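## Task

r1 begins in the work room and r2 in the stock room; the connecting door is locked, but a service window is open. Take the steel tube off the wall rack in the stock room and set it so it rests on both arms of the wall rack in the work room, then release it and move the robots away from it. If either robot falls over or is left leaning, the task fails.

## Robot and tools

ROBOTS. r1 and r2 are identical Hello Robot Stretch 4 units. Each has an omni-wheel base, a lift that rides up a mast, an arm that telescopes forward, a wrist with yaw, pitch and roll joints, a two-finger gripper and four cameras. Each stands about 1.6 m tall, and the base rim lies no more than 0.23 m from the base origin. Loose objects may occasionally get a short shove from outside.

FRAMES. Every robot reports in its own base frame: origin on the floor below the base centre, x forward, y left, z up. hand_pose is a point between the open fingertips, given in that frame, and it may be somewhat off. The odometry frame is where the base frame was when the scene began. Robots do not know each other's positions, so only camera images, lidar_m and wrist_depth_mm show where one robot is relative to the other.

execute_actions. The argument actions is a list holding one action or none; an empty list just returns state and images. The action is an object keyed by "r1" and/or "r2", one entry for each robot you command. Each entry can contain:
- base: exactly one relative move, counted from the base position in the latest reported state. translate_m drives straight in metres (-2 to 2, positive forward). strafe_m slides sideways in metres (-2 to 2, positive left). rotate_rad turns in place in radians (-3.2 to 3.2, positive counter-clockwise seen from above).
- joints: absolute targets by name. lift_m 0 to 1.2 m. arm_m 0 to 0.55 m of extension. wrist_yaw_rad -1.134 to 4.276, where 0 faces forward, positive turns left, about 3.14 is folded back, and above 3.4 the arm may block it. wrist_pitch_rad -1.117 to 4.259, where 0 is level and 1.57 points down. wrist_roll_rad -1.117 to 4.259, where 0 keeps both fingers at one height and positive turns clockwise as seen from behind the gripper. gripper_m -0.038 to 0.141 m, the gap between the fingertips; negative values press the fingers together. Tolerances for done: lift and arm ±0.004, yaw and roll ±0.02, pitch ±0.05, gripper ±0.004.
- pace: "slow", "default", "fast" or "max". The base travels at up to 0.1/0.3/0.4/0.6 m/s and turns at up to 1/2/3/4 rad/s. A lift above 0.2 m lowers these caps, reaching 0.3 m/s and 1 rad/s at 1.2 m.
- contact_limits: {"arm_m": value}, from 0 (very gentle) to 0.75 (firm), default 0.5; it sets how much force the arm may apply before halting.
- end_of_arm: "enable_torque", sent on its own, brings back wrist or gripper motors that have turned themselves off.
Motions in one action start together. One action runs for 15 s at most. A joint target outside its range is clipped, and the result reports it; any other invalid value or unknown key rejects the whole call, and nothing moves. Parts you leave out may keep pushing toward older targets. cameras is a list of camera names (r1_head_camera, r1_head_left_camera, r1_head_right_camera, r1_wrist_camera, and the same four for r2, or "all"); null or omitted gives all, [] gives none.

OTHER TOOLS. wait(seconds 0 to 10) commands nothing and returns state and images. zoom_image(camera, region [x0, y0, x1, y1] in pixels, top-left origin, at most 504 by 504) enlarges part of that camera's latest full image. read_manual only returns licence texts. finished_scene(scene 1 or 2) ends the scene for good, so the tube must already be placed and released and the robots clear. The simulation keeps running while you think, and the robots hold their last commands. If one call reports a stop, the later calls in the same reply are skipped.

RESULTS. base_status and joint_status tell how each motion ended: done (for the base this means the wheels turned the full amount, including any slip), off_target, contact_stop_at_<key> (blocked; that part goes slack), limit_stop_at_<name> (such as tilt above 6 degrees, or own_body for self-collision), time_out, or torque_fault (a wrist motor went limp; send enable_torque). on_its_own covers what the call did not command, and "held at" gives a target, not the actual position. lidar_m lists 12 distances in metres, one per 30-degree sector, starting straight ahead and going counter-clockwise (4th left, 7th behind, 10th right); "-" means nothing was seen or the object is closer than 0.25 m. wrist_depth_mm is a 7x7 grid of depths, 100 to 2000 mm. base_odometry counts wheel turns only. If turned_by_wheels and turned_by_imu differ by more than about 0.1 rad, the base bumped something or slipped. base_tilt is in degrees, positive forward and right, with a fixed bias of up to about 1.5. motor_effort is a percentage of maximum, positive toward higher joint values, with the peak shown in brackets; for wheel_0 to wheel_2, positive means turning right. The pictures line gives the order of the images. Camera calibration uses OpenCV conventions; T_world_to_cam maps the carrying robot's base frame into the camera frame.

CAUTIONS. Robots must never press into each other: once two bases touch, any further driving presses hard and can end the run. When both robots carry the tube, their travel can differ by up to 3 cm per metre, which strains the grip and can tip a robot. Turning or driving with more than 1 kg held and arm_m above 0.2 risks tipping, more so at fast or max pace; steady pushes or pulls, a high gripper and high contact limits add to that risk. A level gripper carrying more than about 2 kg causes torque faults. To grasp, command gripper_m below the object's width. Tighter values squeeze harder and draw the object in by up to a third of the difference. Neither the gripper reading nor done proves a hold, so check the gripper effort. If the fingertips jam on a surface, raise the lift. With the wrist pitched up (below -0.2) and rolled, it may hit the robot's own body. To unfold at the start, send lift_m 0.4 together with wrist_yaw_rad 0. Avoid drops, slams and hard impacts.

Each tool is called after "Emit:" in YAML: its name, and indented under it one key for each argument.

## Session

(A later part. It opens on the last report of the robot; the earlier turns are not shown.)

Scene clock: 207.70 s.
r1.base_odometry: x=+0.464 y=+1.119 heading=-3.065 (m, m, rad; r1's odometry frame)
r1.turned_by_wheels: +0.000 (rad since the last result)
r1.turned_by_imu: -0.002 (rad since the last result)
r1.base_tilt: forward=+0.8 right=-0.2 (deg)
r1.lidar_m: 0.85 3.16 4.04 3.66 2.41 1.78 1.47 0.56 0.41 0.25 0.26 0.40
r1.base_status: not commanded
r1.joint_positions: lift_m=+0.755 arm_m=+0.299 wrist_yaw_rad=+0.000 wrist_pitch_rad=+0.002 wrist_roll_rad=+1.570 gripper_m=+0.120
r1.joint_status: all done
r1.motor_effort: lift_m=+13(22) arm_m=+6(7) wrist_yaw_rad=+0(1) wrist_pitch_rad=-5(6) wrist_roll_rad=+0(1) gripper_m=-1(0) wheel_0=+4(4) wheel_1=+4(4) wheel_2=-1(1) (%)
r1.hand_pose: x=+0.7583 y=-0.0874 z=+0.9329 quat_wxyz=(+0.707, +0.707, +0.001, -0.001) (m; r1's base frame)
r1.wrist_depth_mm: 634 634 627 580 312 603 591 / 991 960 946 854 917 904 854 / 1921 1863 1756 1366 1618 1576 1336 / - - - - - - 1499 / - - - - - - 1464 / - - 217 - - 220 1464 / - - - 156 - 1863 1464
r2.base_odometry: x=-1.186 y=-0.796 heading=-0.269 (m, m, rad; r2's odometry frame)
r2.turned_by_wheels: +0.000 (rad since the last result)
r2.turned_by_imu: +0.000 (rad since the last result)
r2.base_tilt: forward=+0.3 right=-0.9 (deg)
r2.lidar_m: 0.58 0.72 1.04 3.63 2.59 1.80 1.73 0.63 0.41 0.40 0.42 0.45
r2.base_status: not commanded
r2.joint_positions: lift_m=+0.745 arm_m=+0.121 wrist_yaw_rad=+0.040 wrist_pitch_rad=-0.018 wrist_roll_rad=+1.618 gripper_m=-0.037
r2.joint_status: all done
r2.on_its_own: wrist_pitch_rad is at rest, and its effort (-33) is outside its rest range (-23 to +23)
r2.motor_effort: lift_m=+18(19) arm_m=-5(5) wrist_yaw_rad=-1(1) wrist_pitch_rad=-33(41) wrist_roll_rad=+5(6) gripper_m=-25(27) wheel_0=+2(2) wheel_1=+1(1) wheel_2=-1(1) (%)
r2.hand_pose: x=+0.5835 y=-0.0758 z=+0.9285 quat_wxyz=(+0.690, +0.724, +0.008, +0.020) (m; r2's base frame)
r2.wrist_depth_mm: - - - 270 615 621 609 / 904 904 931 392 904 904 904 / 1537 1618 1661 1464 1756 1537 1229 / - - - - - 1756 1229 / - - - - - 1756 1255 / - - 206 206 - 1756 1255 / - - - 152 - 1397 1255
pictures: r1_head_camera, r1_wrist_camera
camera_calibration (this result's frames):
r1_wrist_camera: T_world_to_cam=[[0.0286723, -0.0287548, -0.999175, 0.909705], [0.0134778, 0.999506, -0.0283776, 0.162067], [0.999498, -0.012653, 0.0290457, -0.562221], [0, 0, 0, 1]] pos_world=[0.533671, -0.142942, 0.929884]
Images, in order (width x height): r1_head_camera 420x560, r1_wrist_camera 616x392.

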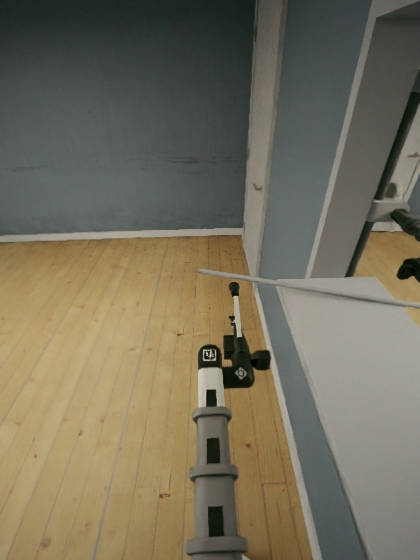

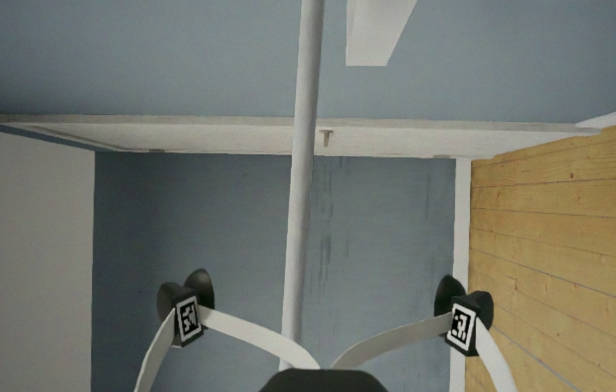

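Emit:
execute_actions:
  actions:
    - {"r1":{"base":{"translate_m":0.115},"joints":{"lift_m":0.775,"gripper_m":0.07}}}
  cameras: ["r1_wrist_camera"]

Emit:
execute_actions:
  actions:
    - {"r1":{"joints":{"gripper_m":-0.03}}}
  cameras: ["r1_head_camera","r1_wrist_camera"]

Scene clock: 212.67 s.
r1.base_odometry: x=+0.350 y=+1.110 heading=-3.064 (m, m, rad; r1's odometry frame)
r1.turned_by_wheels: +0.000 (rad since the last result)
r1.turned_by_imu: -0.002 (rad since the last result)
r1.base_tilt: forward=+0.8 right=-0.5 (deg)
r1.lidar_m: 0.72 3.03 4.03 3.58 2.52 1.92 1.46 0.57 0.26 0.25 0.27 0.39
r1.base_status: done
r1.joint_positions: lift_m=+0.775 arm_m=+0.299 wrist_yaw_rad=+0.000 wrist_pitch_rad=+0.002 wrist_roll_rad=+1.570 gripper_m=+0.070
r1.joint_status: all done
r1.motor_effort: lift_m=+22(26) arm_m=+6(6) wrist_yaw_rad=+2(0) wrist_pitch_rad=-5(5) wrist_roll_rad=+0(0) gripper_m=-4(4) wheel_0=+3(8) wheel_1=+5(10) wheel_2=-3(13) (%)
r1.hand_pose: x=+0.7584 y=-0.0874 z=+0.9522 quat_wxyz=(+0.707, +0.707, +0.001, -0.001) (m; r1's base frame)
r1.wrist_depth_mm: 647 634 627 554 621 603 597 / 976 960 976 788 917 904 866 / 1863 1863 1808 1464 1661 1618 1366 / - - - - - - 1537 / - - - - - - 1537 / - - 215 - 216 - 1499 / - - - 203 - 1863 1499
r2.base_odometry: x=-1.186 y=-0.796 heading=-0.269 (m, m, rad; r2's odometry frame)
r2.turned_by_wheels: +0.000 (rad since the last result)
r2.turned_by_imu: +0.000 (rad since the last result)
r2.base_tilt: forward=+0.3 right=-0.9 (deg)
r2.lidar_m: 0.58 0.64 1.00 3.63 2.58 1.82 1.73 0.62 0.42 0.39 0.41 0.44
r2.base_status: not commanded
r2.joint_positions: lift_m=+0.745 arm_m=+0.121 wrist_yaw_rad=+0.040 wrist_pitch_rad=-0.016 wrist_roll_rad=+1.618 gripper_m=-0.037
r2.joint_status: not commanded
r2.on_its_own: wrist_pitch_rad is at rest, and its effort (-38) is outside its rest range (-23 to +23)
r2.motor_effort: lift_m=+18(18) arm_m=-5(5) wrist_yaw_rad=-1(0) wrist_pitch_rad=-38(38) wrist_roll_rad=+5(7) gripper_m=-26(27) wheel_0=+2(2) wheel_1=+2(1) wheel_2=-1(1) (%)
r2.hand_pose: x=+0.5835 y=-0.0758 z=+0.9281 quat_wxyz=(+0.690, +0.724, +0.009, +0.020) (m; r2's base frame)
r2.wrist_depth_mm: - - - 270 615 609 609 / 891 904 931 394 917 891 891 / 1499 1618 1661 1464 1808 1537 1255 / - - - - - 1756 1255 / - - - - - 1756 1229 / - - 206 215 - 1756 1205 / - - - 149 - 1430 1229
pictures: r1_wrist_camera
camera_calibration (this result's frames):
r1_wrist_camera: T_world_to_cam=[[0.028662, -0.028755, -0.999175, 0.929023], [0.013481, 0.999506, -0.0283779, 0.162613], [0.999498, -0.0126565, 0.0290355, -0.562801], [0, 0, 0, 1]] pos_world=[0.533699, -0.142942, 0.949212]
Images, in order (width x height): r1_wrist_camera 616x392.

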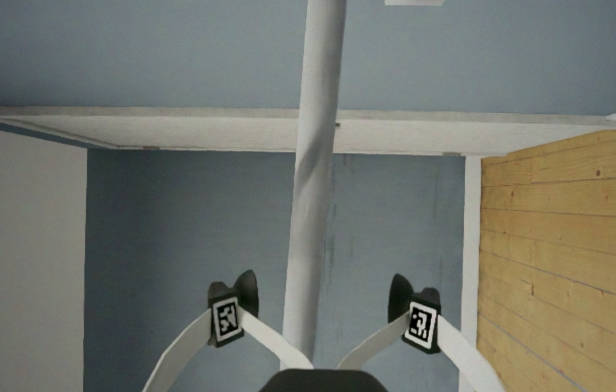

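Scene clock: 214.37 s.
r1.base_odometry: x=+0.350 y=+1.110 heading=-3.064 (m, m, rad; r1's odometry frame)
r1.turned_by_wheels: +0.000 (rad since the last result)
r1.turned_by_imu: -0.001 (rad since the last result)
r1.base_tilt: forward=+0.9 right=-0.4 (deg)
r1.lidar_m: 0.72 3.02 4.02 3.60 2.53 1.90 1.46 0.56 0.28 0.25 0.27 0.39
r1.base_status: not commanded
r1.joint_positions: lift_m=+0.775 arm_m=+0.299 wrist_yaw_rad=+0.002 wrist_pitch_rad=+0.002 wrist_roll_rad=+1.570 gripper_m=-0.029
r1.joint_status: all done
r1.motor_effort: lift_m=+22(22) arm_m=+6(6) wrist_yaw_rad=-3(4) wrist_pitch_rad=-3(5) wrist_roll_rad=-1(0) gripper_m=-20(16) wheel_0=+3(3) wheel_1=+5(5) wheel_2=-3(3) (%)
r1.hand_pose: x=+0.7585 y=-0.0870 z=+0.9524 quat_wxyz=(+0.707, +0.707, +0.001, +0.000) (m; r1's base frame)
r1.wrist_depth_mm: 640 640 634 591 621 609 597 / 991 991 960 854 931 917 891 / 1921 1921 1808 1229 1756 1661 1366 / - - - - - - 1499 / - - - - - - 1537 / - - - 187 - - 1537 / - - - 187 - 156 1537
r2.base_odometry: x=-1.186 y=-0.796 heading=-0.269 (m, m, rad; r2's odometry frame)
r2.turned_by_wheels: +0.000 (rad since the last result)
r2.turned_by_imu: +0.000 (rad since the last result)
r2.base_tilt: forward=+0.3 right=-0.9 (deg)
r2.lidar_m: 0.56 0.63 0.97 3.63 2.59 1.80 1.74 0.62 0.43 0.40 0.41 0.45
r2.base_status: not commanded
r2.joint_positions: lift_m=+0.745 arm_m=+0.121 wrist_yaw_rad=+0.041 wrist_pitch_rad=-0.019 wrist_roll_rad=+1.618 gripper_m=-0.037
r2.joint_status: not commanded
r2.on_its_own: wrist_pitch_rad is at rest, and its effort (-32) is outside its rest range (-23 to +23)
r2.motor_effort: lift_m=+19(18) arm_m=-5(5) wrist_yaw_rad=-4(5) wrist_pitch_rad=-32(38) wrist_roll_rad=+6(7) gripper_m=-26(26) wheel_0=+2(2) wheel_1=+1(2) wheel_2=-1(1) (%)
r2.hand_pose: x=+0.5836 y=-0.0755 z=+0.9287 quat_wxyz=(+0.690, +0.724, +0.008, +0.021) (m; r2's base frame)
r2.wrist_depth_mm: - - - 272 621 621 615 / 891 917 931 439 917 917 904 / 1537 1576 1708 1464 1863 1576 1205 / - - - - - 1808 1229 / - - - - - 1756 1255 / - - 213 207 - 1756 1229 / - - - 154 - 1430 1229
pictures: r1_head_camera, r1_wrist_camera
camera_calibration (this result's frames):
r1_wrist_camera: T_world_to_cam=[[0.0294848, -0.0282097, -0.999167, 0.928682], [0.0120616, 0.999539, -0.0278643, 0.162792], [0.999492, -0.01123, 0.0298115, -0.563542], [0, 0, 0, 1]] pos_world=[0.533911, -0.142848, 0.949244]
Images, in order (width x height): r1_head_camera 420x560, r1_wrist_camera 616x392.

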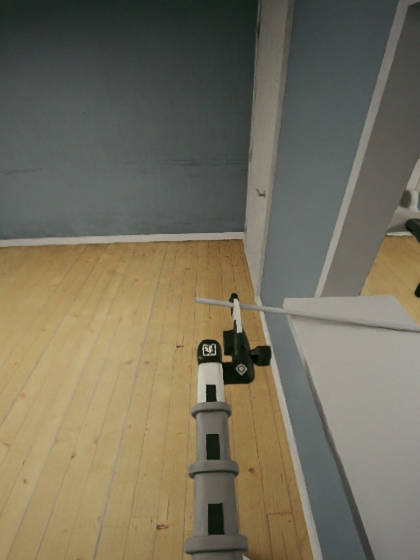

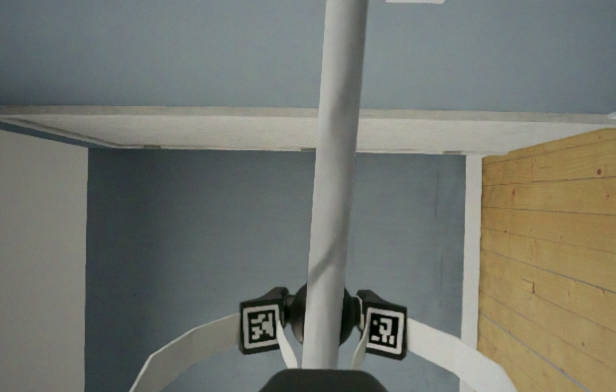

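Emit:
execute_actions:
  actions:
    - {"r1":{"joints":{"gripper_m":0.05}}}
  cameras: []

Emit:
execute_actions:
  actions:
    - {"r1":{"joints":{"arm_m":0.277}}}
  cameras: ["r1_wrist_camera"]

Emit:
execute_actions:
  actions:
    - {"r1":{"joints":{"gripper_m":-0.03}}}
  cameras: ["r1_wrist_camera"]

Scene clock: 219.53 s.
r1.base_odometry: x=+0.350 y=+1.110 heading=-3.064 (m, m, rad; r1's odometry frame)
r1.turned_by_wheels: +0.000 (rad since the last result)
r1.turned_by_imu: -0.002 (rad since the last result)
r1.base_tilt: forward=+1.0 right=-0.2 (deg)
r1.lidar_m: 0.73 3.05 4.03 3.59 2.54 1.91 1.47 0.56 0.26 0.25 0.26 0.39
r1.base_status: not commanded
r1.joint_positions: lift_m=+0.775 arm_m=+0.299 wrist_yaw_rad=+0.000 wrist_pitch_rad=+0.002 wrist_roll_rad=+1.570 gripper_m=+0.050
r1.joint_status: all done
r1.motor_effort: lift_m=+22(22) arm_m=+6(6) wrist_yaw_rad=+4(4) wrist_pitch_rad=-4(5) wrist_roll_rad=-1(2) gripper_m=-2(19) wheel_0=+3(3) wheel_1=+5(4) wheel_2=-3(3) (%)
r1.hand_pose: x=+0.7584 y=-0.0875 z=+0.9523 quat_wxyz=(+0.707, +0.707, +0.001, -0.001) (m; r1's base frame)
r1.wrist_depth_mm: 640 640 634 554 615 603 591 / 976 960 946 788 917 904 866 / 1921 1863 1808 1229 1661 1618 1366 / - - - - - - 1537 / - - - - - - 1499 / - - 222 - 213 - 1464 / - - - 208 - 1863 1537
r2.base_odometry: x=-1.186 y=-0.796 heading=-0.269 (m, m, rad; r2's odometry frame)
r2.turned_by_wheels: +0.000 (rad since the last result)
r2.turned_by_imu: +0.000 (rad since the last result)
r2.base_tilt: forward=+0.3 right=-0.8 (deg)
r2.lidar_m: 0.56 0.64 1.00 3.61 2.58 1.83 1.73 0.62 0.43 0.40 0.42 0.44
r2.base_status: not commanded
r2.joint_positions: lift_m=+0.745 arm_m=+0.121 wrist_yaw_rad=+0.040 wrist_pitch_rad=-0.017 wrist_roll_rad=+1.618 gripper_m=-0.037
r2.joint_status: not commanded
r2.on_its_own: wrist_pitch_rad is at rest, and its effort (-37) is outside its rest range (-23 to +23)
r2.motor_effort: lift_m=+18(18) arm_m=-5(5) wrist_yaw_rad=+0(4) wrist_pitch_rad=-37(38) wrist_roll_rad=+5(6) gripper_m=-26(26) wheel_0=+2(2) wheel_1=+2(2) wheel_2=-1(1) (%)
r2.hand_pose: x=+0.5835 y=-0.0758 z=+0.9282 quat_wxyz=(+0.690, +0.724, +0.009, +0.020) (m; r2's base frame)
r2.wrist_depth_mm: - - - 270 621 621 603 / 891 917 917 394 904 904 891 / 1537 1618 1708 1499 1808 1537 1229 / - - - - - 1808 1229 / - - - - - 1708 1255 / - - 206 216 - 1756 1229 / - - - 149 - 1430 1205
pictures: none
No camera images: the call's "cameras" was empty. Leave "cameras" out to get every camera's image.

Scene clock: 220.30 s.
r1.base_odometry: x=+0.350 y=+1.110 heading=-3.064 (m, m, rad; r1's odometry frame)
r1.turned_by_wheels: +0.000 (rad since the last result)
r1.turned_by_imu: +0.000 (rad since the last result)
r1.base_tilt: forward=+0.8 right=-0.4 (deg)
r1.lidar_m: 0.74 3.02 4.02 3.60 2.52 1.91 1.46 0.56 0.28 0.25 0.27 0.38
r1.base_status: not commanded
r1.joint_positions: lift_m=+0.775 arm_m=+0.278 wrist_yaw_rad=+0.000 wrist_pitch_rad=+0.002 wrist_roll_rad=+1.570 gripper_m=+0.050
r1.joint_status: all done
r1.motor_effort: lift_m=+22(22) arm_m=-6(6) wrist_yaw_rad=+1(0) wrist_pitch_rad=-5(5) wrist_roll_rad=+0(1) gripper_m=-4(3) wheel_0=+3(3) wheel_1=+5(5) wheel_2=-3(3) (%)
r1.hand_pose: x=+0.7375 y=-0.0874 z=+0.9522 quat_wxyz=(+0.707, +0.707, +0.001, -0.001) (m; r1's base frame)
r1.wrist_depth_mm: 634 634 634 585 615 609 597 / 991 976 960 788 917 891 891 / 1863 1863 1808 1464 1661 1618 1397 / - - - - - - 1537 / - - - - - - 1499 / - - 222 - 212 - 1499 / - - - 230 - 1808 1499
r2.base_odometry: x=-1.186 y=-0.796 heading=-0.269 (m, m, rad; r2's odometry frame)
r2.turned_by_wheels: +0.000 (rad since the last result)
r2.turned_by_imu: +0.000 (rad since the last result)
r2.base_tilt: forward=+0.3 right=-0.9 (deg)
r2.lidar_m: 0.57 0.64 1.02 3.62 2.60 1.81 1.72 0.60 0.44 0.40 0.42 0.44
r2.base_status: not commanded
r2.joint_positions: lift_m=+0.745 arm_m=+0.121 wrist_yaw_rad=+0.040 wrist_pitch_rad=-0.017 wrist_roll_rad=+1.618 gripper_m=-0.037
r2.joint_status: not commanded
r2.on_its_own: wrist_pitch_rad is at rest, and its effort (-37) is outside its rest range (-23 to +23)
r2.motor_effort: lift_m=+18(18) arm_m=-5(5) wrist_yaw_rad=-1(1) wrist_pitch_rad=-37(38) wrist_roll_rad=+5(6) gripper_m=-25(26) wheel_0=+2(2) wheel_1=+1(2) wheel_2=-1(1) (%)
r2.hand_pose: x=+0.5835 y=-0.0758 z=+0.9282 quat_wxyz=(+0.690, +0.724, +0.009, +0.020) (m; r2's base frame)
r2.wrist_depth_mm: - - - 271 615 621 615 / 904 917 931 394 904 904 904 / 1464 1537 1661 1430 1808 1537 1229 / - - - - - 1756 1255 / - - - - - 1808 1229 / - - 206 216 - 1756 1255 / - - - 149 - 1430 1205
pictures: r1_wrist_camera
camera_calibration (this result's frames):
r1_wrist_camera: T_world_to_cam=[[0.0287426, -0.0283129, -0.999186, 0.929644], [0.0135877, 0.999517, -0.0279315, 0.162423], [0.999494, -0.0127738, 0.0291134, -0.541976], [0, 0, 0, 1]] pos_world=[0.512775, -0.142947, 0.949203]
Images, in order (width x height): r1_wrist_camera 616x392.

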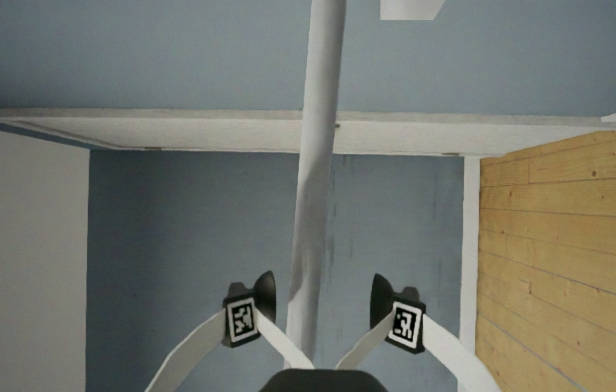

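Scene clock: 221.80 s.
r1.base_odometry: x=+0.350 y=+1.110 heading=-3.064 (m, m, rad; r1's odometry frame)
r1.turned_by_wheels: +0.000 (rad since the last result)
r1.turned_by_imu: -0.001 (rad since the last result)
r1.base_tilt: forward=+0.8 right=-0.5 (deg)
r1.lidar_m: 0.72 3.03 4.04 3.60 2.52 1.92 1.46 0.55 0.26 0.25 0.26 0.40
r1.base_status: not commanded
r1.joint_positions: lift_m=+0.775 arm_m=+0.278 wrist_yaw_rad=+0.002 wrist_pitch_rad=+0.002 wrist_roll_rad=+1.571 gripper_m=-0.029
r1.joint_status: all done
r1.motor_effort: lift_m=+22(22) arm_m=-6(6) wrist_yaw_rad=-4(4) wrist_pitch_rad=-3(7) wrist_roll_rad=-3(2) gripper_m=-23(25) wheel_0=+3(3) wheel_1=+5(5) wheel_2=-3(3) (%)
r1.hand_pose: x=+0.7376 y=-0.0870 z=+0.9524 quat_wxyz=(+0.707, +0.707, +0.001, +0.000) (m; r1's base frame)
r1.wrist_depth_mm: 634 640 634 591 615 615 603 / 976 991 960 866 931 917 891 / 1863 1863 1863 1229 1661 1661 1366 / - - - - - - 1537 / - - - - - - 1499 / - - - 210 206 - 1499 / - - - 219 - 158 1537
r2.base_odometry: x=-1.186 y=-0.796 heading=-0.269 (m, m, rad; r2's odometry frame)
r2.turned_by_wheels: +0.000 (rad since the last result)
r2.turned_by_imu: +0.000 (rad since the last result)
r2.base_tilt: forward=+0.3 right=-0.9 (deg)
r2.lidar_m: 0.57 0.64 1.02 3.63 2.57 1.79 1.73 0.64 0.43 0.40 0.42 0.45
r2.base_status: not commanded
r2.joint_positions: lift_m=+0.745 arm_m=+0.121 wrist_yaw_rad=+0.041 wrist_pitch_rad=-0.019 wrist_roll_rad=+1.618 gripper_m=-0.037
r2.joint_status: not commanded
r2.on_its_own: wrist_pitch_rad is at rest, and its effort (-32) is outside its rest range (-23 to +23)
r2.motor_effort: lift_m=+18(18) arm_m=-5(5) wrist_yaw_rad=-4(4) wrist_pitch_rad=-32(37) wrist_roll_rad=+5(5) gripper_m=-25(26) wheel_0=+2(2) wheel_1=+2(2) wheel_2=-1(1) (%)
r2.hand_pose: x=+0.5835 y=-0.0755 z=+0.9288 quat_wxyz=(+0.690, +0.724, +0.008, +0.021) (m; r2's base frame)
r2.wrist_depth_mm: - - - 271 615 615 621 / 904 931 917 399 904 931 917 / 1537 1618 1708 1499 1863 1537 1255 / - - - - - 1756 1255 / - - - - - 1756 1255 / - - 212 208 - 1756 1229 / - - - 154 - 1397 1229
pictures: r1_wrist_camera
camera_calibration (this result's frames):
r1_wrist_camera: T_world_to_cam=[[0.0293219, -0.0275592, -0.99919, 0.929451], [0.0120722, 0.999557, -0.0272151, 0.162423], [0.999497, -0.0112644, 0.0296416, -0.542479], [0, 0, 0, 1]] pos_world=[0.512993, -0.142847, 0.949199]
Images, in order (width x height): r1_wrist_camera 616x392.

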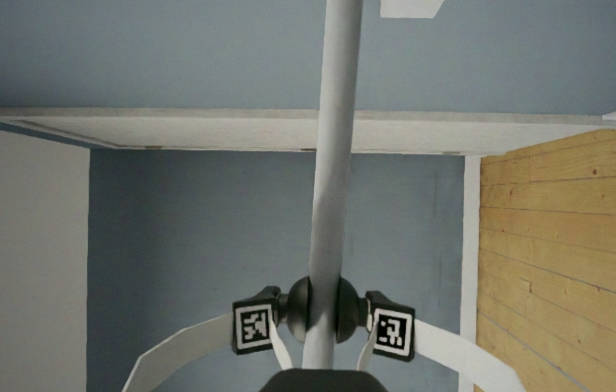

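Emit:
execute_actions:
  actions:
    - {"r2":{"joints":{"gripper_m":0.09}},"r1":{"joints":{"lift_m":0.75},"pace":"slow"}}
  cameras: ["r1_head_right_camera","r2_head_right_camera","r2_wrist_camera"]

Emit:
execute_actions:
  actions:
    - {"r1":{"base":{"strafe_m":0.5},"joints":{"arm_m":0.18},"pace":"slow"}}
  cameras: ["r1_head_right_camera","r2_head_right_camera","r2_wrist_camera"]

Scene clock: 244.27 s.
r1.base_odometry: x=+0.350 y=+1.110 heading=-3.064 (m, m, rad; r1's odometry frame)
r1.turned_by_wheels: +0.000 (rad since the last result)
r1.turned_by_imu: -0.002 (rad since the last result)
r1.base_tilt: forward=+0.9 right=-0.4 (deg)
r1.lidar_m: 0.72 3.03 4.01 3.61 2.53 1.91 1.43 0.55 0.26 0.25 0.27 0.38
r1.base_status: not commanded
r1.joint_positions: lift_m=+0.750 arm_m=+0.278 wrist_yaw_rad=+0.001 wrist_pitch_rad=-0.002 wrist_roll_rad=+1.570 gripper_m=-0.029
r1.joint_status: all done
r1.motor_effort: lift_m=+12(18) arm_m=-6(6) wrist_yaw_rad=+0(3) wrist_pitch_rad=+7(9) wrist_roll_rad=-1(3) gripper_m=-24(25) wheel_0=+3(3) wheel_1=+5(5) wheel_2=-3(3) (%)
r1.hand_pose: x=+0.7375 y=-0.0872 z=+0.9292 quat_wxyz=(+0.707, +0.707, +0.000, +0.001) (m; r1's base frame)
r1.wrist_depth_mm: 640 634 627 554 615 609 597 / 991 960 960 854 917 891 878 / 1921 1863 1808 1229 1708 1618 1366 / - - - - - - 1537 / - - - - - - 1464 / - - - 210 205 - 1464 / - - - 220 - 157 1499
r2.base_odometry: x=-1.186 y=-0.796 heading=-0.269 (m, m, rad; r2's odometry frame)
r2.turned_by_wheels: +0.000 (rad since the last result)
r2.turned_by_imu: +0.000 (rad since the last result)
r2.base_tilt: forward=+0.3 right=-0.9 (deg)
r2.lidar_m: 0.59 0.66 1.04 3.63 2.59 1.79 1.74 0.63 0.42 0.39 0.42 0.44
r2.base_status: not commanded
r2.joint_positions: lift_m=+0.745 arm_m=+0.121 wrist_yaw_rad=+0.040 wrist_pitch_rad=-0.027 wrist_roll_rad=+1.620 gripper_m=+0.090
r2.joint_status: all done
r2.motor_effort: lift_m=+19(18) arm_m=-5(5) wrist_yaw_rad=-1(4) wrist_pitch_rad=-9(32) wrist_roll_rad=+2(6) gripper_m=-1(26) wheel_0=+2(2) wheel_1=+1(2) wheel_2=-1(1) (%)
r2.hand_pose: x=+0.5834 y=-0.0757 z=+0.9311 quat_wxyz=(+0.689, +0.724, +0.005, +0.024) (m; r2's base frame)
r2.wrist_depth_mm: - - - 289 621 615 609 / 904 904 931 436 904 904 917 / 1464 1576 1661 1281 1863 1576 1229 / - - - - - 1808 1255 / - - - - - 1808 1281 / - - - - 219 1863 1255 / - - - 145 - 1661 1281
pictures: r1_head_right_camera, r2_head_right_camera, r2_wrist_camera
camera_calibration (this result's frames):
r2_wrist_camera: T_world_to_cam=[[-0.0251429, 0.0383977, -0.998946, 0.936112], [0.00113478, 0.999263, 0.0383813, 0.112201], [0.999683, -0.000168568, -0.0251679, -0.336479], [0, 0, 0, 1]] pos_world=[0.359782, -0.14812, 0.922351]
Images, in order (width x height): r1_head_right_camera 420x672, r2_head_right_camera 420x672, r2_wrist_camera 616x392.

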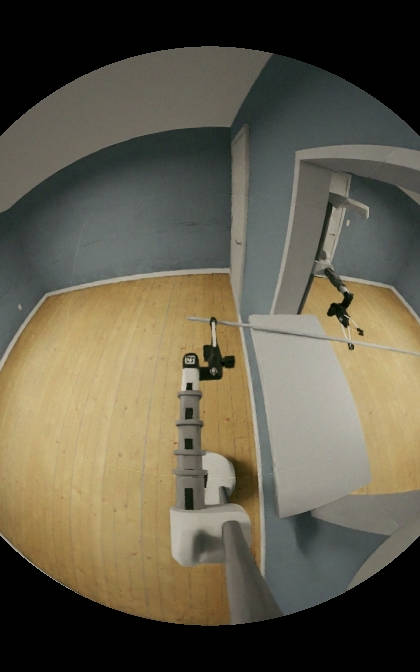

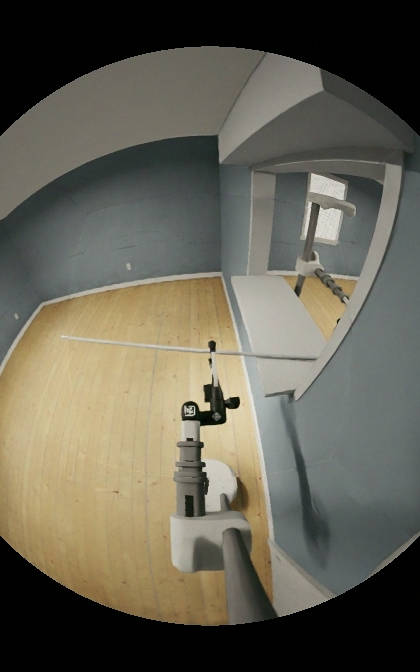

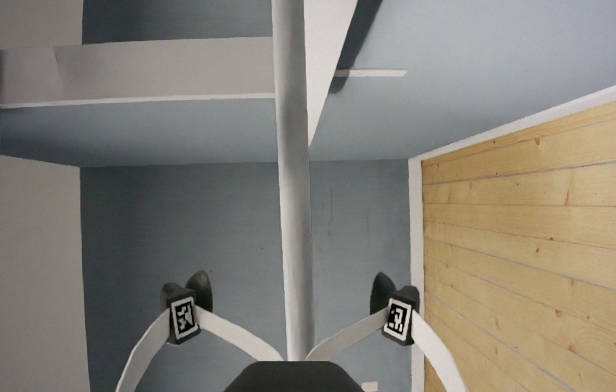

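Scene clock: 250.40 s.
r1.base_odometry: x=+0.388 y=+0.612 heading=-3.065 (m, m, rad; r1's odometry frame)
r1.turned_by_wheels: +0.000 (rad since the last result)
r1.turned_by_imu: -0.003 (rad since the last result)
r1.base_tilt: forward=+0.8 right=-0.3 (deg)
r1.lidar_m: 0.63 3.03 3.51 3.10 2.56 1.87 1.83 1.27 0.92 0.76 0.80 0.64
r1.base_status: done
r1.joint_positions: lift_m=+0.750 arm_m=+0.181 wrist_yaw_rad=-0.001 wrist_pitch_rad=+0.005 wrist_roll_rad=+1.570 gripper_m=-0.029
r1.joint_status: all done
r1.motor_effort: lift_m=+14(14) arm_m=-6(7) wrist_yaw_rad=+4(12) wrist_pitch_rad=-12(12) wrist_roll_rad=+0(2) gripper_m=-24(25) wheel_0=-7(15) wheel_1=+3(5) wheel_2=-1(3) (%)
r1.hand_pose: x=+0.6403 y=-0.0877 z=+0.9272 quat_wxyz=(+0.707, +0.707, +0.001, -0.002) (m; r1's base frame)
r1.wrist_depth_mm: 1863 1756 1756 1499 1708 1708 1499 / - - - - - - 1537 / - - - - - - 1464 / - - - - - - 1464 / - - - - - - 1464 / - - - 204 207 - 1464 / - - - 214 - 155 1464
r2.base_odometry: x=-1.186 y=-0.796 heading=-0.269 (m, m, rad; r2's odometry frame)
r2.turned_by_wheels: +0.000 (rad since the last result)
r2.turned_by_imu: +0.001 (rad since the last result)
r2.base_tilt: forward=+0.3 right=-0.9 (deg)
r2.lidar_m: 0.59 0.63 4.08 3.62 2.60 1.80 1.73 0.63 0.43 0.40 0.42 0.46
r2.base_status: not commanded
r2.joint_positions: lift_m=+0.745 arm_m=+0.121 wrist_yaw_rad=+0.040 wrist_pitch_rad=-0.027 wrist_roll_rad=+1.620 gripper_m=+0.090
r2.joint_status: not commanded
r2.motor_effort: lift_m=+18(18) arm_m=-5(5) wrist_yaw_rad=-1(1) wrist_pitch_rad=-8(9) wrist_roll_rad=+3(2) gripper_m=-2(1) wheel_0=+2(2) wheel_1=+1(2) wheel_2=-1(1) (%)
r2.hand_pose: x=+0.5834 y=-0.0757 z=+0.9311 quat_wxyz=(+0.689, +0.724, +0.005, +0.024) (m; r2's base frame)
r2.wrist_depth_mm: - - - 289 615 609 603 / 917 917 931 433 917 904 904 / 1499 1576 1661 1430 1808 1576 1255 / - - - - - 1808 1255 / - - - - - 1808 1281 / - - - - 219 1808 1255 / - - - 145 - 1708 1255
pictures: r1_head_right_camera, r2_head_right_camera, r2_wrist_camera
camera_calibration (this result's frames):
r2_wrist_camera: T_world_to_cam=[[-0.0251429, 0.0383982, -0.998946, 0.936112], [0.00113476, 0.999263, 0.0383818, 0.112201], [0.999683, -0.000168539, -0.025168, -0.336479], [0, 0, 0, 1]] pos_world=[0.359782, -0.14812, 0.922351]
Images, in order (width x height): r1_head_right_camera 420x672, r2_head_right_camera 420x672, r2_wrist_camera 616x392.

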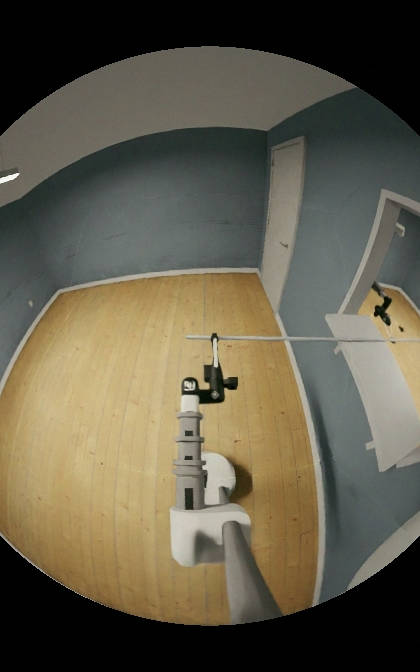

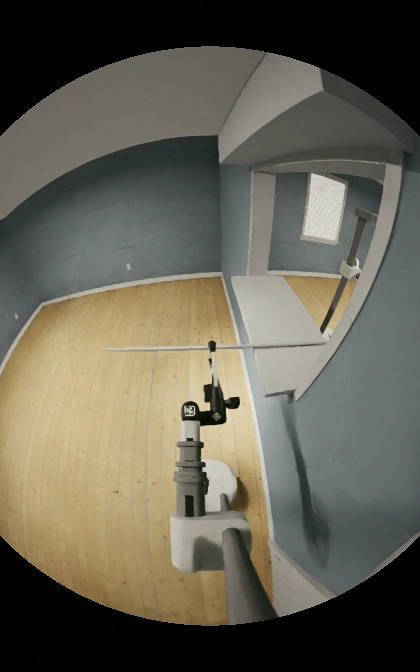

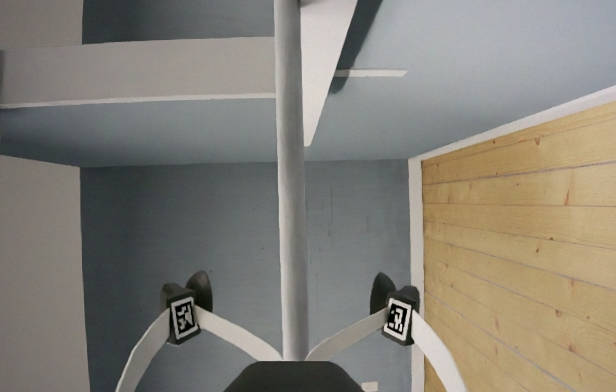

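Emit:
execute_actions:
  actions:
    - {"r1":{"base":{"strafe_m":0.35},"joints":{"arm_m":0.15},"pace":"slow"},"r2":{"joints":{"arm_m":0.145,"wrist_roll_rad":1.58}}}
  cameras: ["r1_head_right_camera","r2_head_right_camera","r2_wrist_camera"]

Scene clock: 257.67 s.
r1.base_odometry: x=+0.415 y=+0.263 heading=-3.065 (m, m, rad; r1's odometry frame)
r1.turned_by_wheels: +0.000 (rad since the last result)
r1.turned_by_imu: -0.003 (rad since the last result)
r1.base_tilt: forward=+0.8 right=-0.6 (deg)
r1.lidar_m: 0.59 3.06 2.83 2.77 2.56 1.87 1.81 1.75 1.28 1.11 0.79 0.62
r1.base_status: done
r1.joint_positions: lift_m=+0.750 arm_m=+0.151 wrist_yaw_rad=-0.001 wrist_pitch_rad=+0.006 wrist_roll_rad=+1.570 gripper_m=-0.029
r1.joint_status: all done
r1.motor_effort: lift_m=+14(14) arm_m=-6(5) wrist_yaw_rad=+3(4) wrist_pitch_rad=-15(14) wrist_roll_rad=+1(1) gripper_m=-27(25) wheel_0=-6(12) wheel_1=+5(11) wheel_2=-1(1) (%)
r1.hand_pose: x=+0.6104 y=-0.0876 z=+0.9268 quat_wxyz=(+0.707, +0.707, +0.002, -0.002) (m; r1's base frame)
r1.wrist_depth_mm: - - - - - - 1537 / - - - - - - 1464 / - - - - - - 1464 / - - - - - - 1464 / - - - - - - 1430 / - - - 206 204 - 1430 / - - - 214 - 155 1430
r2.base_odometry: x=-1.186 y=-0.796 heading=-0.269 (m, m, rad; r2's odometry frame)
r2.turned_by_wheels: +0.000 (rad since the last result)
r2.turned_by_imu: +0.001 (rad since the last result)
r2.base_tilt: forward=+0.4 right=-0.9 (deg)
r2.lidar_m: 0.63 3.07 4.09 3.61 2.59 1.80 1.73 0.63 0.43 0.40 0.42 0.46
r2.base_status: not commanded
r2.joint_positions: lift_m=+0.745 arm_m=+0.144 wrist_yaw_rad=+0.040 wrist_pitch_rad=-0.027 wrist_roll_rad=+1.580 gripper_m=+0.090
r2.joint_status: all done
r2.motor_effort: lift_m=+18(19) arm_m=+5(4) wrist_yaw_rad=-1(0) wrist_pitch_rad=-7(8) wrist_roll_rad=+0(1) gripper_m=-2(1) wheel_0=+2(2) wheel_1=+2(2) wheel_2=-1(1) (%)
r2.hand_pose: x=+0.6066 y=-0.0758 z=+0.9312 quat_wxyz=(+0.703, +0.710, +0.005, +0.024) (m; r2's base frame)
r2.wrist_depth_mm: 878 - - 294 597 585 574 / 878 904 904 473 866 831 820 / 1756 1756 1708 1464 1708 1537 1182 / - - - - - 1808 1281 / - - - - - 1756 1255 / - - - - 219 1756 1255 / - - - 145 - 1618 1229
pictures: r1_head_right_camera, r2_head_right_camera, r2_wrist_camera
camera_calibration (this result's frames):
r2_wrist_camera: T_world_to_cam=[[-0.023383, -0.000780888, -0.999726, 0.933433], [0.00243733, 0.999997, -0.000838107, 0.148037], [0.999724, -0.00245626, -0.023381, -0.361541], [0, 0, 0, 1]] pos_world=[0.382907, -0.148196, 0.924849]
Images, in order (width x height): r1_head_right_camera 420x672, r2_head_right_camera 420x672, r2_wrist_camera 616x392.

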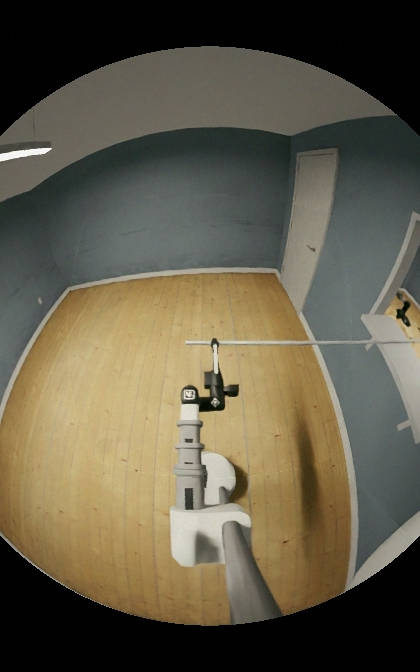

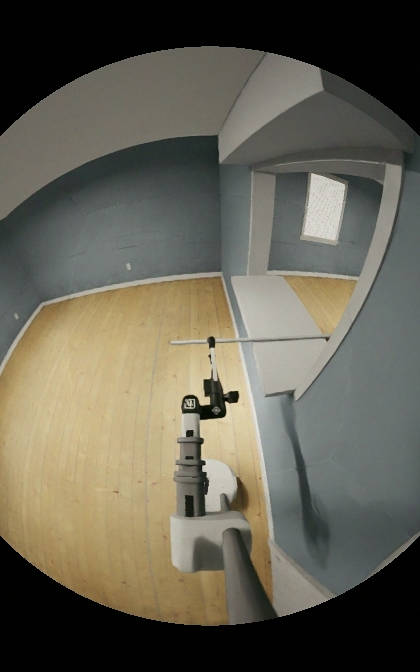

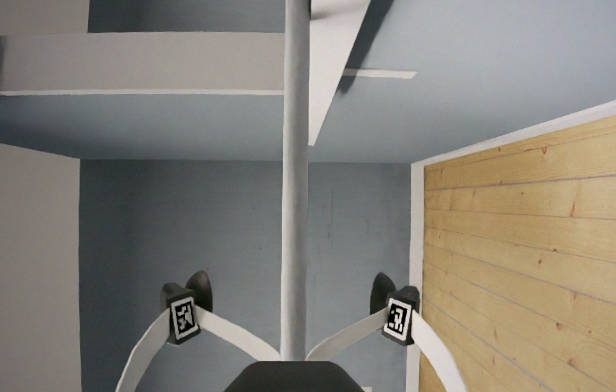

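Emit:
execute_actions:
  actions:
    - {"r1":{"base":{"strafe_m":0.05},"pace":"slow"},"r2":{"joints":{"arm_m":0.178}}}
  cameras: ["r2_wrist_camera"]

Emit:
execute_actions:
  actions:
    - {"r2":{"joints":{"gripper_m":-0.03}}}
  cameras: ["r2_head_right_camera","r2_wrist_camera"]

Scene clock: 262.73 s.
r1.base_odometry: x=+0.419 y=+0.213 heading=-3.065 (m, m, rad; r1's odometry frame)
r1.turned_by_wheels: +0.000 (rad since the last result)
r1.turned_by_imu: -0.002 (rad since the last result)
r1.base_tilt: forward=+0.7 right=-0.4 (deg)
r1.lidar_m: 0.58 3.06 2.78 2.71 2.54 1.85 1.82 1.81 1.33 1.16 0.77 0.62
r1.base_status: done
r1.joint_positions: lift_m=+0.750 arm_m=+0.151 wrist_yaw_rad=-0.001 wrist_pitch_rad=+0.006 wrist_roll_rad=+1.570 gripper_m=-0.029
r1.joint_status: not commanded
r1.motor_effort: lift_m=+14(15) arm_m=-6(6) wrist_yaw_rad=+4(4) wrist_pitch_rad=-14(15) wrist_roll_rad=+0(0) gripper_m=-23(25) wheel_0=-6(13) wheel_1=+6(14) wheel_2=+0(1) (%)
r1.hand_pose: x=+0.6104 y=-0.0877 z=+0.9268 quat_wxyz=(+0.707, +0.707, +0.002, -0.002) (m; r1's base frame)
r1.wrist_depth_mm: - - - - - - 1499 / - - - - - - 1464 / - - - - - - 1499 / - - - - - - 1464 / - - - - - - 1464 / - - - 206 204 - 1430 / - - - 214 - 155 1499
r2.base_odometry: x=-1.186 y=-0.796 heading=-0.269 (m, m, rad; r2's odometry frame)
r2.turned_by_wheels: +0.000 (rad since the last result)
r2.turned_by_imu: +0.000 (rad since the last result)
r2.base_tilt: forward=+0.4 right=-0.9 (deg)
r2.lidar_m: 0.64 3.07 4.08 3.62 2.58 1.78 1.74 0.62 0.43 0.40 0.41 0.46
r2.base_status: not commanded
r2.joint_positions: lift_m=+0.745 arm_m=+0.177 wrist_yaw_rad=+0.040 wrist_pitch_rad=-0.027 wrist_roll_rad=+1.580 gripper_m=+0.090
r2.joint_status: all done
r2.motor_effort: lift_m=+18(18) arm_m=+5(6) wrist_yaw_rad=-1(0) wrist_pitch_rad=-8(8) wrist_roll_rad=-1(0) gripper_m=-1(2) wheel_0=+2(2) wheel_1=+2(1) wheel_2=-1(1) (%)
r2.hand_pose: x=+0.6396 y=-0.0758 z=+0.9312 quat_wxyz=(+0.703, +0.710, +0.005, +0.024) (m; r2's base frame)
r2.wrist_depth_mm: 854 854 878 291 597 580 564 / 854 878 878 421 866 842 820 / 1708 1708 1756 1229 1661 1499 1182 / - - - - - 1863 1308 / - - - - - 1808 1255 / - - - - 219 1808 1281 / - - - 144 - 1618 1281
pictures: r2_wrist_camera
camera_calibration (this result's frames):
r2_wrist_camera: T_world_to_cam=[[-0.023316, -0.000790268, -0.999728, 0.934182], [0.00247724, 0.999997, -0.000848255, 0.147952], [0.999725, -0.00249634, -0.023314, -0.394578], [0, 0, 0, 1]] pos_world=[0.415884, -0.148198, 0.924854]
Images, in order (width x height): r2_wrist_camera 616x392.

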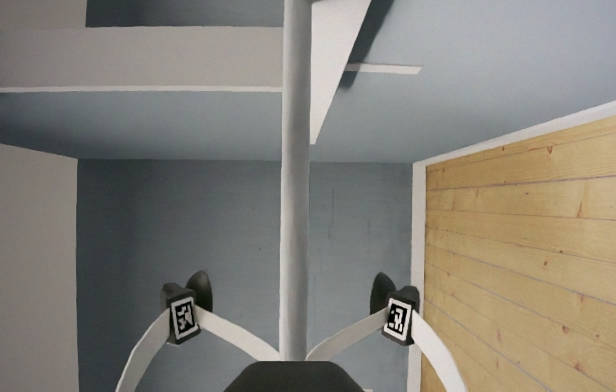

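Scene clock: 264.63 s.
r1.base_odometry: x=+0.419 y=+0.213 heading=-3.065 (m, m, rad; r1's odometry frame)
r1.turned_by_wheels: +0.000 (rad since the last result)
r1.turned_by_imu: -0.001 (rad since the last result)
r1.base_tilt: forward=+0.9 right=-0.3 (deg)
r1.lidar_m: 0.59 3.05 2.78 2.71 2.55 1.87 1.82 1.84 1.33 1.17 0.79 0.62
r1.base_status: not commanded
r1.joint_positions: lift_m=+0.750 arm_m=+0.151 wrist_yaw_rad=+0.000 wrist_pitch_rad=+0.006 wrist_roll_rad=+1.570 gripper_m=-0.029
r1.joint_status: not commanded
r1.motor_effort: lift_m=+14(14) arm_m=-6(6) wrist_yaw_rad=-1(3) wrist_pitch_rad=-15(14) wrist_roll_rad=+0(0) gripper_m=-25(26) wheel_0=-6(6) wheel_1=+6(6) wheel_2=+0(0) (%)
r1.hand_pose: x=+0.6105 y=-0.0873 z=+0.9268 quat_wxyz=(+0.707, +0.707, +0.002, -0.002) (m; r1's base frame)
r1.wrist_depth_mm: - - - - - - 1499 / - - - - - - 1464 / - - - - - - 1464 / - - - - - - 1499 / - - - - - - 1464 / - - - 206 204 - 1430 / - - - 213 - 155 1499
r2.base_odometry: x=-1.186 y=-0.796 heading=-0.269 (m, m, rad; r2's odometry frame)
r2.turned_by_wheels: +0.000 (rad since the last result)
r2.turned_by_imu: +0.000 (rad since the last result)
r2.base_tilt: forward=+0.3 right=-0.9 (deg)
r2.lidar_m: 0.64 3.09 4.08 3.62 2.57 1.80 1.74 0.63 0.43 0.39 0.41 0.45
r2.base_status: not commanded
r2.joint_positions: lift_m=+0.745 arm_m=+0.177 wrist_yaw_rad=+0.040 wrist_pitch_rad=-0.027 wrist_roll_rad=+1.580 gripper_m=-0.029
r2.joint_status: all done
r2.motor_effort: lift_m=+18(18) arm_m=+5(5) wrist_yaw_rad=+0(0) wrist_pitch_rad=-8(10) wrist_roll_rad=+0(0) gripper_m=-18(20) wheel_0=+2(2) wheel_1=+2(1) wheel_2=-1(1) (%)
r2.hand_pose: x=+0.6396 y=-0.0758 z=+0.9312 quat_wxyz=(+0.703, +0.710, +0.005, +0.024) (m; r2's base frame)
r2.wrist_depth_mm: 878 866 866 291 597 580 569 / 854 866 878 421 878 842 809 / 1756 1708 1708 1255 1661 1499 1182 / - - - - - 1808 1281 / - - - - - 1808 1255 / - - - 205 - 1808 1255 / - - - 147 - 1708 1229
pictures: r2_head_right_camera, r2_wrist_camera
camera_calibration (this result's frames):
r2_wrist_camera: T_world_to_cam=[[-0.0233991, -0.000792189, -0.999726, 0.934209], [0.00254727, 0.999996, -0.000852023, 0.147931], [0.999723, -0.00256651, -0.023397, -0.394502], [0, 0, 0, 1]] pos_world=[0.415876, -0.148203, 0.924849]
Images, in order (width x height): r2_head_right_camera 420x672, r2_wrist_camera 616x392.

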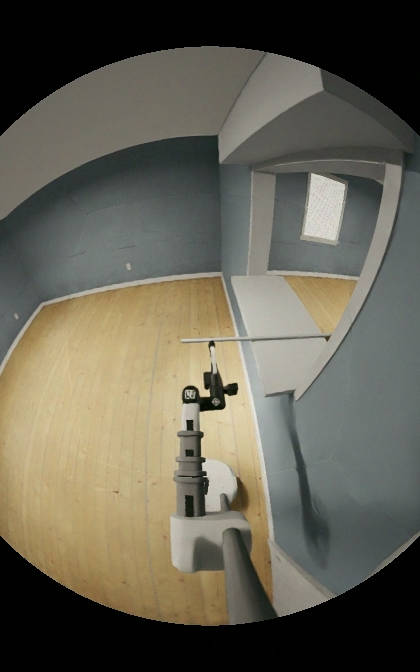

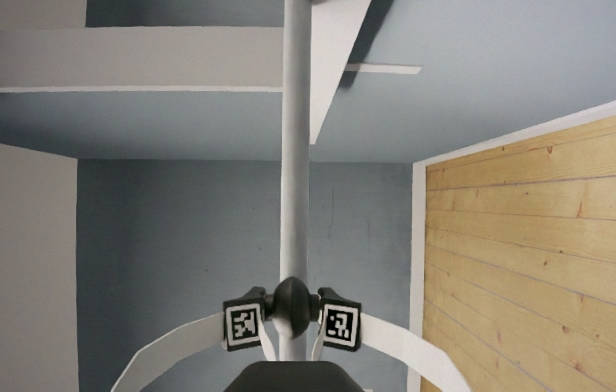

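Missed; reach further.

Emit:
execute_actions:
  actions:
    - {"r2":{"joints":{"gripper_m":0.05}}}
  cameras: []

Emit:
execute_actions:
  actions:
    - {"r2":{"joints":{"arm_m":0.215}}}
  cameras: []

Emit:
execute_actions:
  actions:
    - {"r2":{"joints":{"gripper_m":-0.02}}}
  cameras: ["r2_wrist_camera"]

Scene clock: 268.97 s.
r1.base_odometry: x=+0.419 y=+0.213 heading=-3.065 (m, m, rad; r1's odometry frame)
r1.turned_by_wheels: +0.000 (rad since the last result)
r1.turned_by_imu: -0.002 (rad since the last result)
r1.base_tilt: forward=+0.8 right=-0.5 (deg)
r1.lidar_m: 0.59 3.06 2.78 2.73 2.54 1.87 1.82 1.82 1.33 1.16 0.79 0.63
r1.base_status: not commanded
r1.joint_positions: lift_m=+0.750 arm_m=+0.151 wrist_yaw_rad=+0.000 wrist_pitch_rad=+0.006 wrist_roll_rad=+1.570 gripper_m=-0.029
r1.joint_status: not commanded
r1.motor_effort: lift_m=+14(14) arm_m=-6(6) wrist_yaw_rad=-2(1) wrist_pitch_rad=-15(15) wrist_roll_rad=+0(1) gripper_m=-25(23) wheel_0=-6(6) wheel_1=+7(6) wheel_2=+0(0) (%)
r1.hand_pose: x=+0.6105 y=-0.0873 z=+0.9268 quat_wxyz=(+0.707, +0.707, +0.002, -0.002) (m; r1's base frame)
r1.wrist_depth_mm: - - - - - - 1537 / - - - - - - 1499 / - - - - - - 1464 / - - - - - - 1464 / - - - - - - 1464 / - - - 205 204 - 1430 / - - - 214 - 155 1464
r2.base_odometry: x=-1.186 y=-0.796 heading=-0.269 (m, m, rad; r2's odometry frame)
r2.turned_by_wheels: +0.000 (rad since the last result)
r2.turned_by_imu: +0.000 (rad since the last result)
r2.base_tilt: forward=+0.3 right=-0.9 (deg)
r2.lidar_m: 0.64 3.06 4.08 3.61 2.60 1.79 1.74 0.63 0.43 0.39 0.43 0.44
r2.base_status: not commanded
r2.joint_positions: lift_m=+0.745 arm_m=+0.177 wrist_yaw_rad=+0.040 wrist_pitch_rad=-0.027 wrist_roll_rad=+1.580 gripper_m=+0.050
r2.joint_status: all done
r2.motor_effort: lift_m=+18(18) arm_m=+5(5) wrist_yaw_rad=+0(1) wrist_pitch_rad=-8(8) wrist_roll_rad=+0(0) gripper_m=-4(17) wheel_0=+2(2) wheel_1=+2(2) wheel_2=-1(1) (%)
r2.hand_pose: x=+0.6396 y=-0.0758 z=+0.9312 quat_wxyz=(+0.703, +0.710, +0.005, +0.024) (m; r2's base frame)
r2.wrist_depth_mm: 854 866 878 291 597 585 569 / 866 866 878 424 866 854 831 / 1756 1756 1708 1255 1661 1499 1205 / - - - - - 1863 1255 / - - - - - 1808 1229 / - - 212 - - 1808 1229 / - - - 145 - 1661 1229
pictures: none
No camera images: the call's "cameras" was empty. Leave "cameras" out to get every camera's image.

Scene clock: 269.87 s.
r1.base_odometry: x=+0.419 y=+0.213 heading=-3.065 (m, m, rad; r1's odometry frame)
r1.turned_by_wheels: +0.000 (rad since the last result)
r1.turned_by_imu: +0.000 (rad since the last result)
r1.base_tilt: forward=+0.7 right=-0.4 (deg)
r1.lidar_m: 0.59 3.04 2.77 2.71 2.52 1.85 1.81 1.82 1.33 1.16 0.80 0.62
r1.base_status: not commanded
r1.joint_positions: lift_m=+0.750 arm_m=+0.151 wrist_yaw_rad=+0.000 wrist_pitch_rad=+0.006 wrist_roll_rad=+1.570 gripper_m=-0.029
r1.joint_status: not commanded
r1.motor_effort: lift_m=+14(14) arm_m=-6(6) wrist_yaw_rad=+0(0) wrist_pitch_rad=-15(15) wrist_roll_rad=+0(0) gripper_m=-25(23) wheel_0=-6(6) wheel_1=+6(6) wheel_2=+0(0) (%)
r1.hand_pose: x=+0.6105 y=-0.0873 z=+0.9268 quat_wxyz=(+0.707, +0.707, +0.002, -0.002) (m; r1's base frame)
r1.wrist_depth_mm: - - - - - - 1499 / - - - - - - 1499 / - - - - - - 1464 / - - - - - - 1464 / - - - - - - 1464 / - - - 205 204 - 1464 / - - - 214 - 155 1464
r2.base_odometry: x=-1.186 y=-0.796 heading=-0.269 (m, m, rad; r2's odometry frame)
r2.turned_by_wheels: +0.000 (rad since the last result)
r2.turned_by_imu: +0.000 (rad since the last result)
r2.base_tilt: forward=+0.3 right=-0.9 (deg)
r2.lidar_m: 0.63 3.07 4.06 3.62 2.58 1.82 1.72 0.60 0.42 0.39 0.42 0.46
r2.base_status: not commanded
r2.joint_positions: lift_m=+0.745 arm_m=+0.214 wrist_yaw_rad=+0.040 wrist_pitch_rad=-0.027 wrist_roll_rad=+1.580 gripper_m=+0.050
r2.joint_status: all done
r2.motor_effort: lift_m=+18(18) arm_m=+5(5) wrist_yaw_rad=+0(0) wrist_pitch_rad=-7(8) wrist_roll_rad=+0(0) gripper_m=-2(4) wheel_0=+2(2) wheel_1=+2(1) wheel_2=-1(1) (%)
r2.hand_pose: x=+0.6766 y=-0.0758 z=+0.9312 quat_wxyz=(+0.703, +0.710, +0.005, +0.024) (m; r2's base frame)
r2.wrist_depth_mm: 831 831 842 260 597 574 569 / 831 842 854 349 854 842 809 / 1756 1756 1708 1229 1708 1499 1205 / - - - - - 1863 1255 / - - - - - 1808 1229 / - - 213 210 - 1708 1229 / - - - 145 - 1661 1255
pictures: none
No camera images: the call's "cameras" was empty. Leave "cameras" out to get every camera's image.

Scene clock: 271.30 s.
r1.base_odometry: x=+0.419 y=+0.213 heading=-3.065 (m, m, rad; r1's odometry frame)
r1.turned_by_wheels: +0.000 (rad since the last result)
r1.turned_by_imu: -0.001 (rad since the last result)
r1.base_tilt: forward=+0.9 right=-0.3 (deg)
r1.lidar_m: 0.59 3.04 2.77 2.69 2.53 1.86 1.82 1.82 1.34 1.16 0.78 0.61
r1.base_status: not commanded
r1.joint_positions: lift_m=+0.750 arm_m=+0.151 wrist_yaw_rad=+0.001 wrist_pitch_rad=+0.006 wrist_roll_rad=+1.570 gripper_m=-0.029
r1.joint_status: not commanded
r1.motor_effort: lift_m=+14(14) arm_m=-6(6) wrist_yaw_rad=-3(0) wrist_pitch_rad=-15(15) wrist_roll_rad=+0(1) gripper_m=-23(24) wheel_0=-6(6) wheel_1=+6(6) wheel_2=+0(0) (%)
r1.hand_pose: x=+0.6105 y=-0.0872 z=+0.9268 quat_wxyz=(+0.707, +0.707, +0.002, -0.002) (m; r1's base frame)
r1.wrist_depth_mm: - - - - - - 1499 / - - - - - - 1464 / - - - - - - 1464 / - - - - - - 1464 / - - - - - - 1464 / - - - 205 203 - 1464 / - - - 213 - 155 1464
r2.base_odometry: x=-1.186 y=-0.796 heading=-0.269 (m, m, rad; r2's odometry frame)
r2.turned_by_wheels: +0.000 (rad since the last result)
r2.turned_by_imu: +0.000 (rad since the last result)
r2.base_tilt: forward=+0.3 right=-0.9 (deg)
r2.lidar_m: 0.63 3.08 4.07 3.63 2.58 1.78 1.73 0.61 0.43 0.40 0.42 0.45
r2.base_status: not commanded
r2.joint_positions: lift_m=+0.745 arm_m=+0.214 wrist_yaw_rad=+0.040 wrist_pitch_rad=-0.027 wrist_roll_rad=+1.580 gripper_m=-0.019
r2.joint_status: all done
r2.motor_effort: lift_m=+18(18) arm_m=+5(5) wrist_yaw_rad=-1(1) wrist_pitch_rad=-9(9) wrist_roll_rad=+0(1) gripper_m=-16(17) wheel_0=+2(2) wheel_1=+2(1) wheel_2=-1(1) (%)
r2.hand_pose: x=+0.6767 y=-0.0757 z=+0.9310 quat_wxyz=(+0.703, +0.710, +0.005, +0.024) (m; r2's base frame)
r2.wrist_depth_mm: 820 820 831 262 591 585 564 / 820 854 854 351 866 842 820 / 1708 1756 1756 1229 1661 1537 1205 / - - - - - 1808 1255 / - - - - - 1808 1255 / - - 208 197 - 1756 1229 / - - - 154 - 1618 1229
pictures: r2_wrist_camera
camera_calibration (this result's frames):
r2_wrist_camera: T_world_to_cam=[[-0.0238945, -0.000987055, -0.999714, 0.93524], [0.00224632, 0.999997, -0.00104102, 0.148127], [0.999712, -0.00227056, -0.0238922, -0.43106], [0, 0, 0, 1]] pos_world=[0.45295, -0.148183, 0.924828]
Images, in order (width x height): r2_wrist_camera 616x392.

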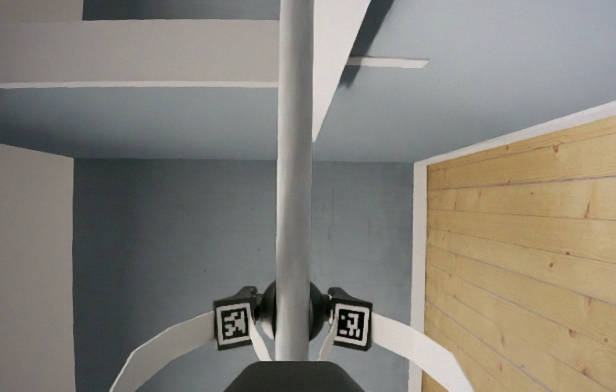

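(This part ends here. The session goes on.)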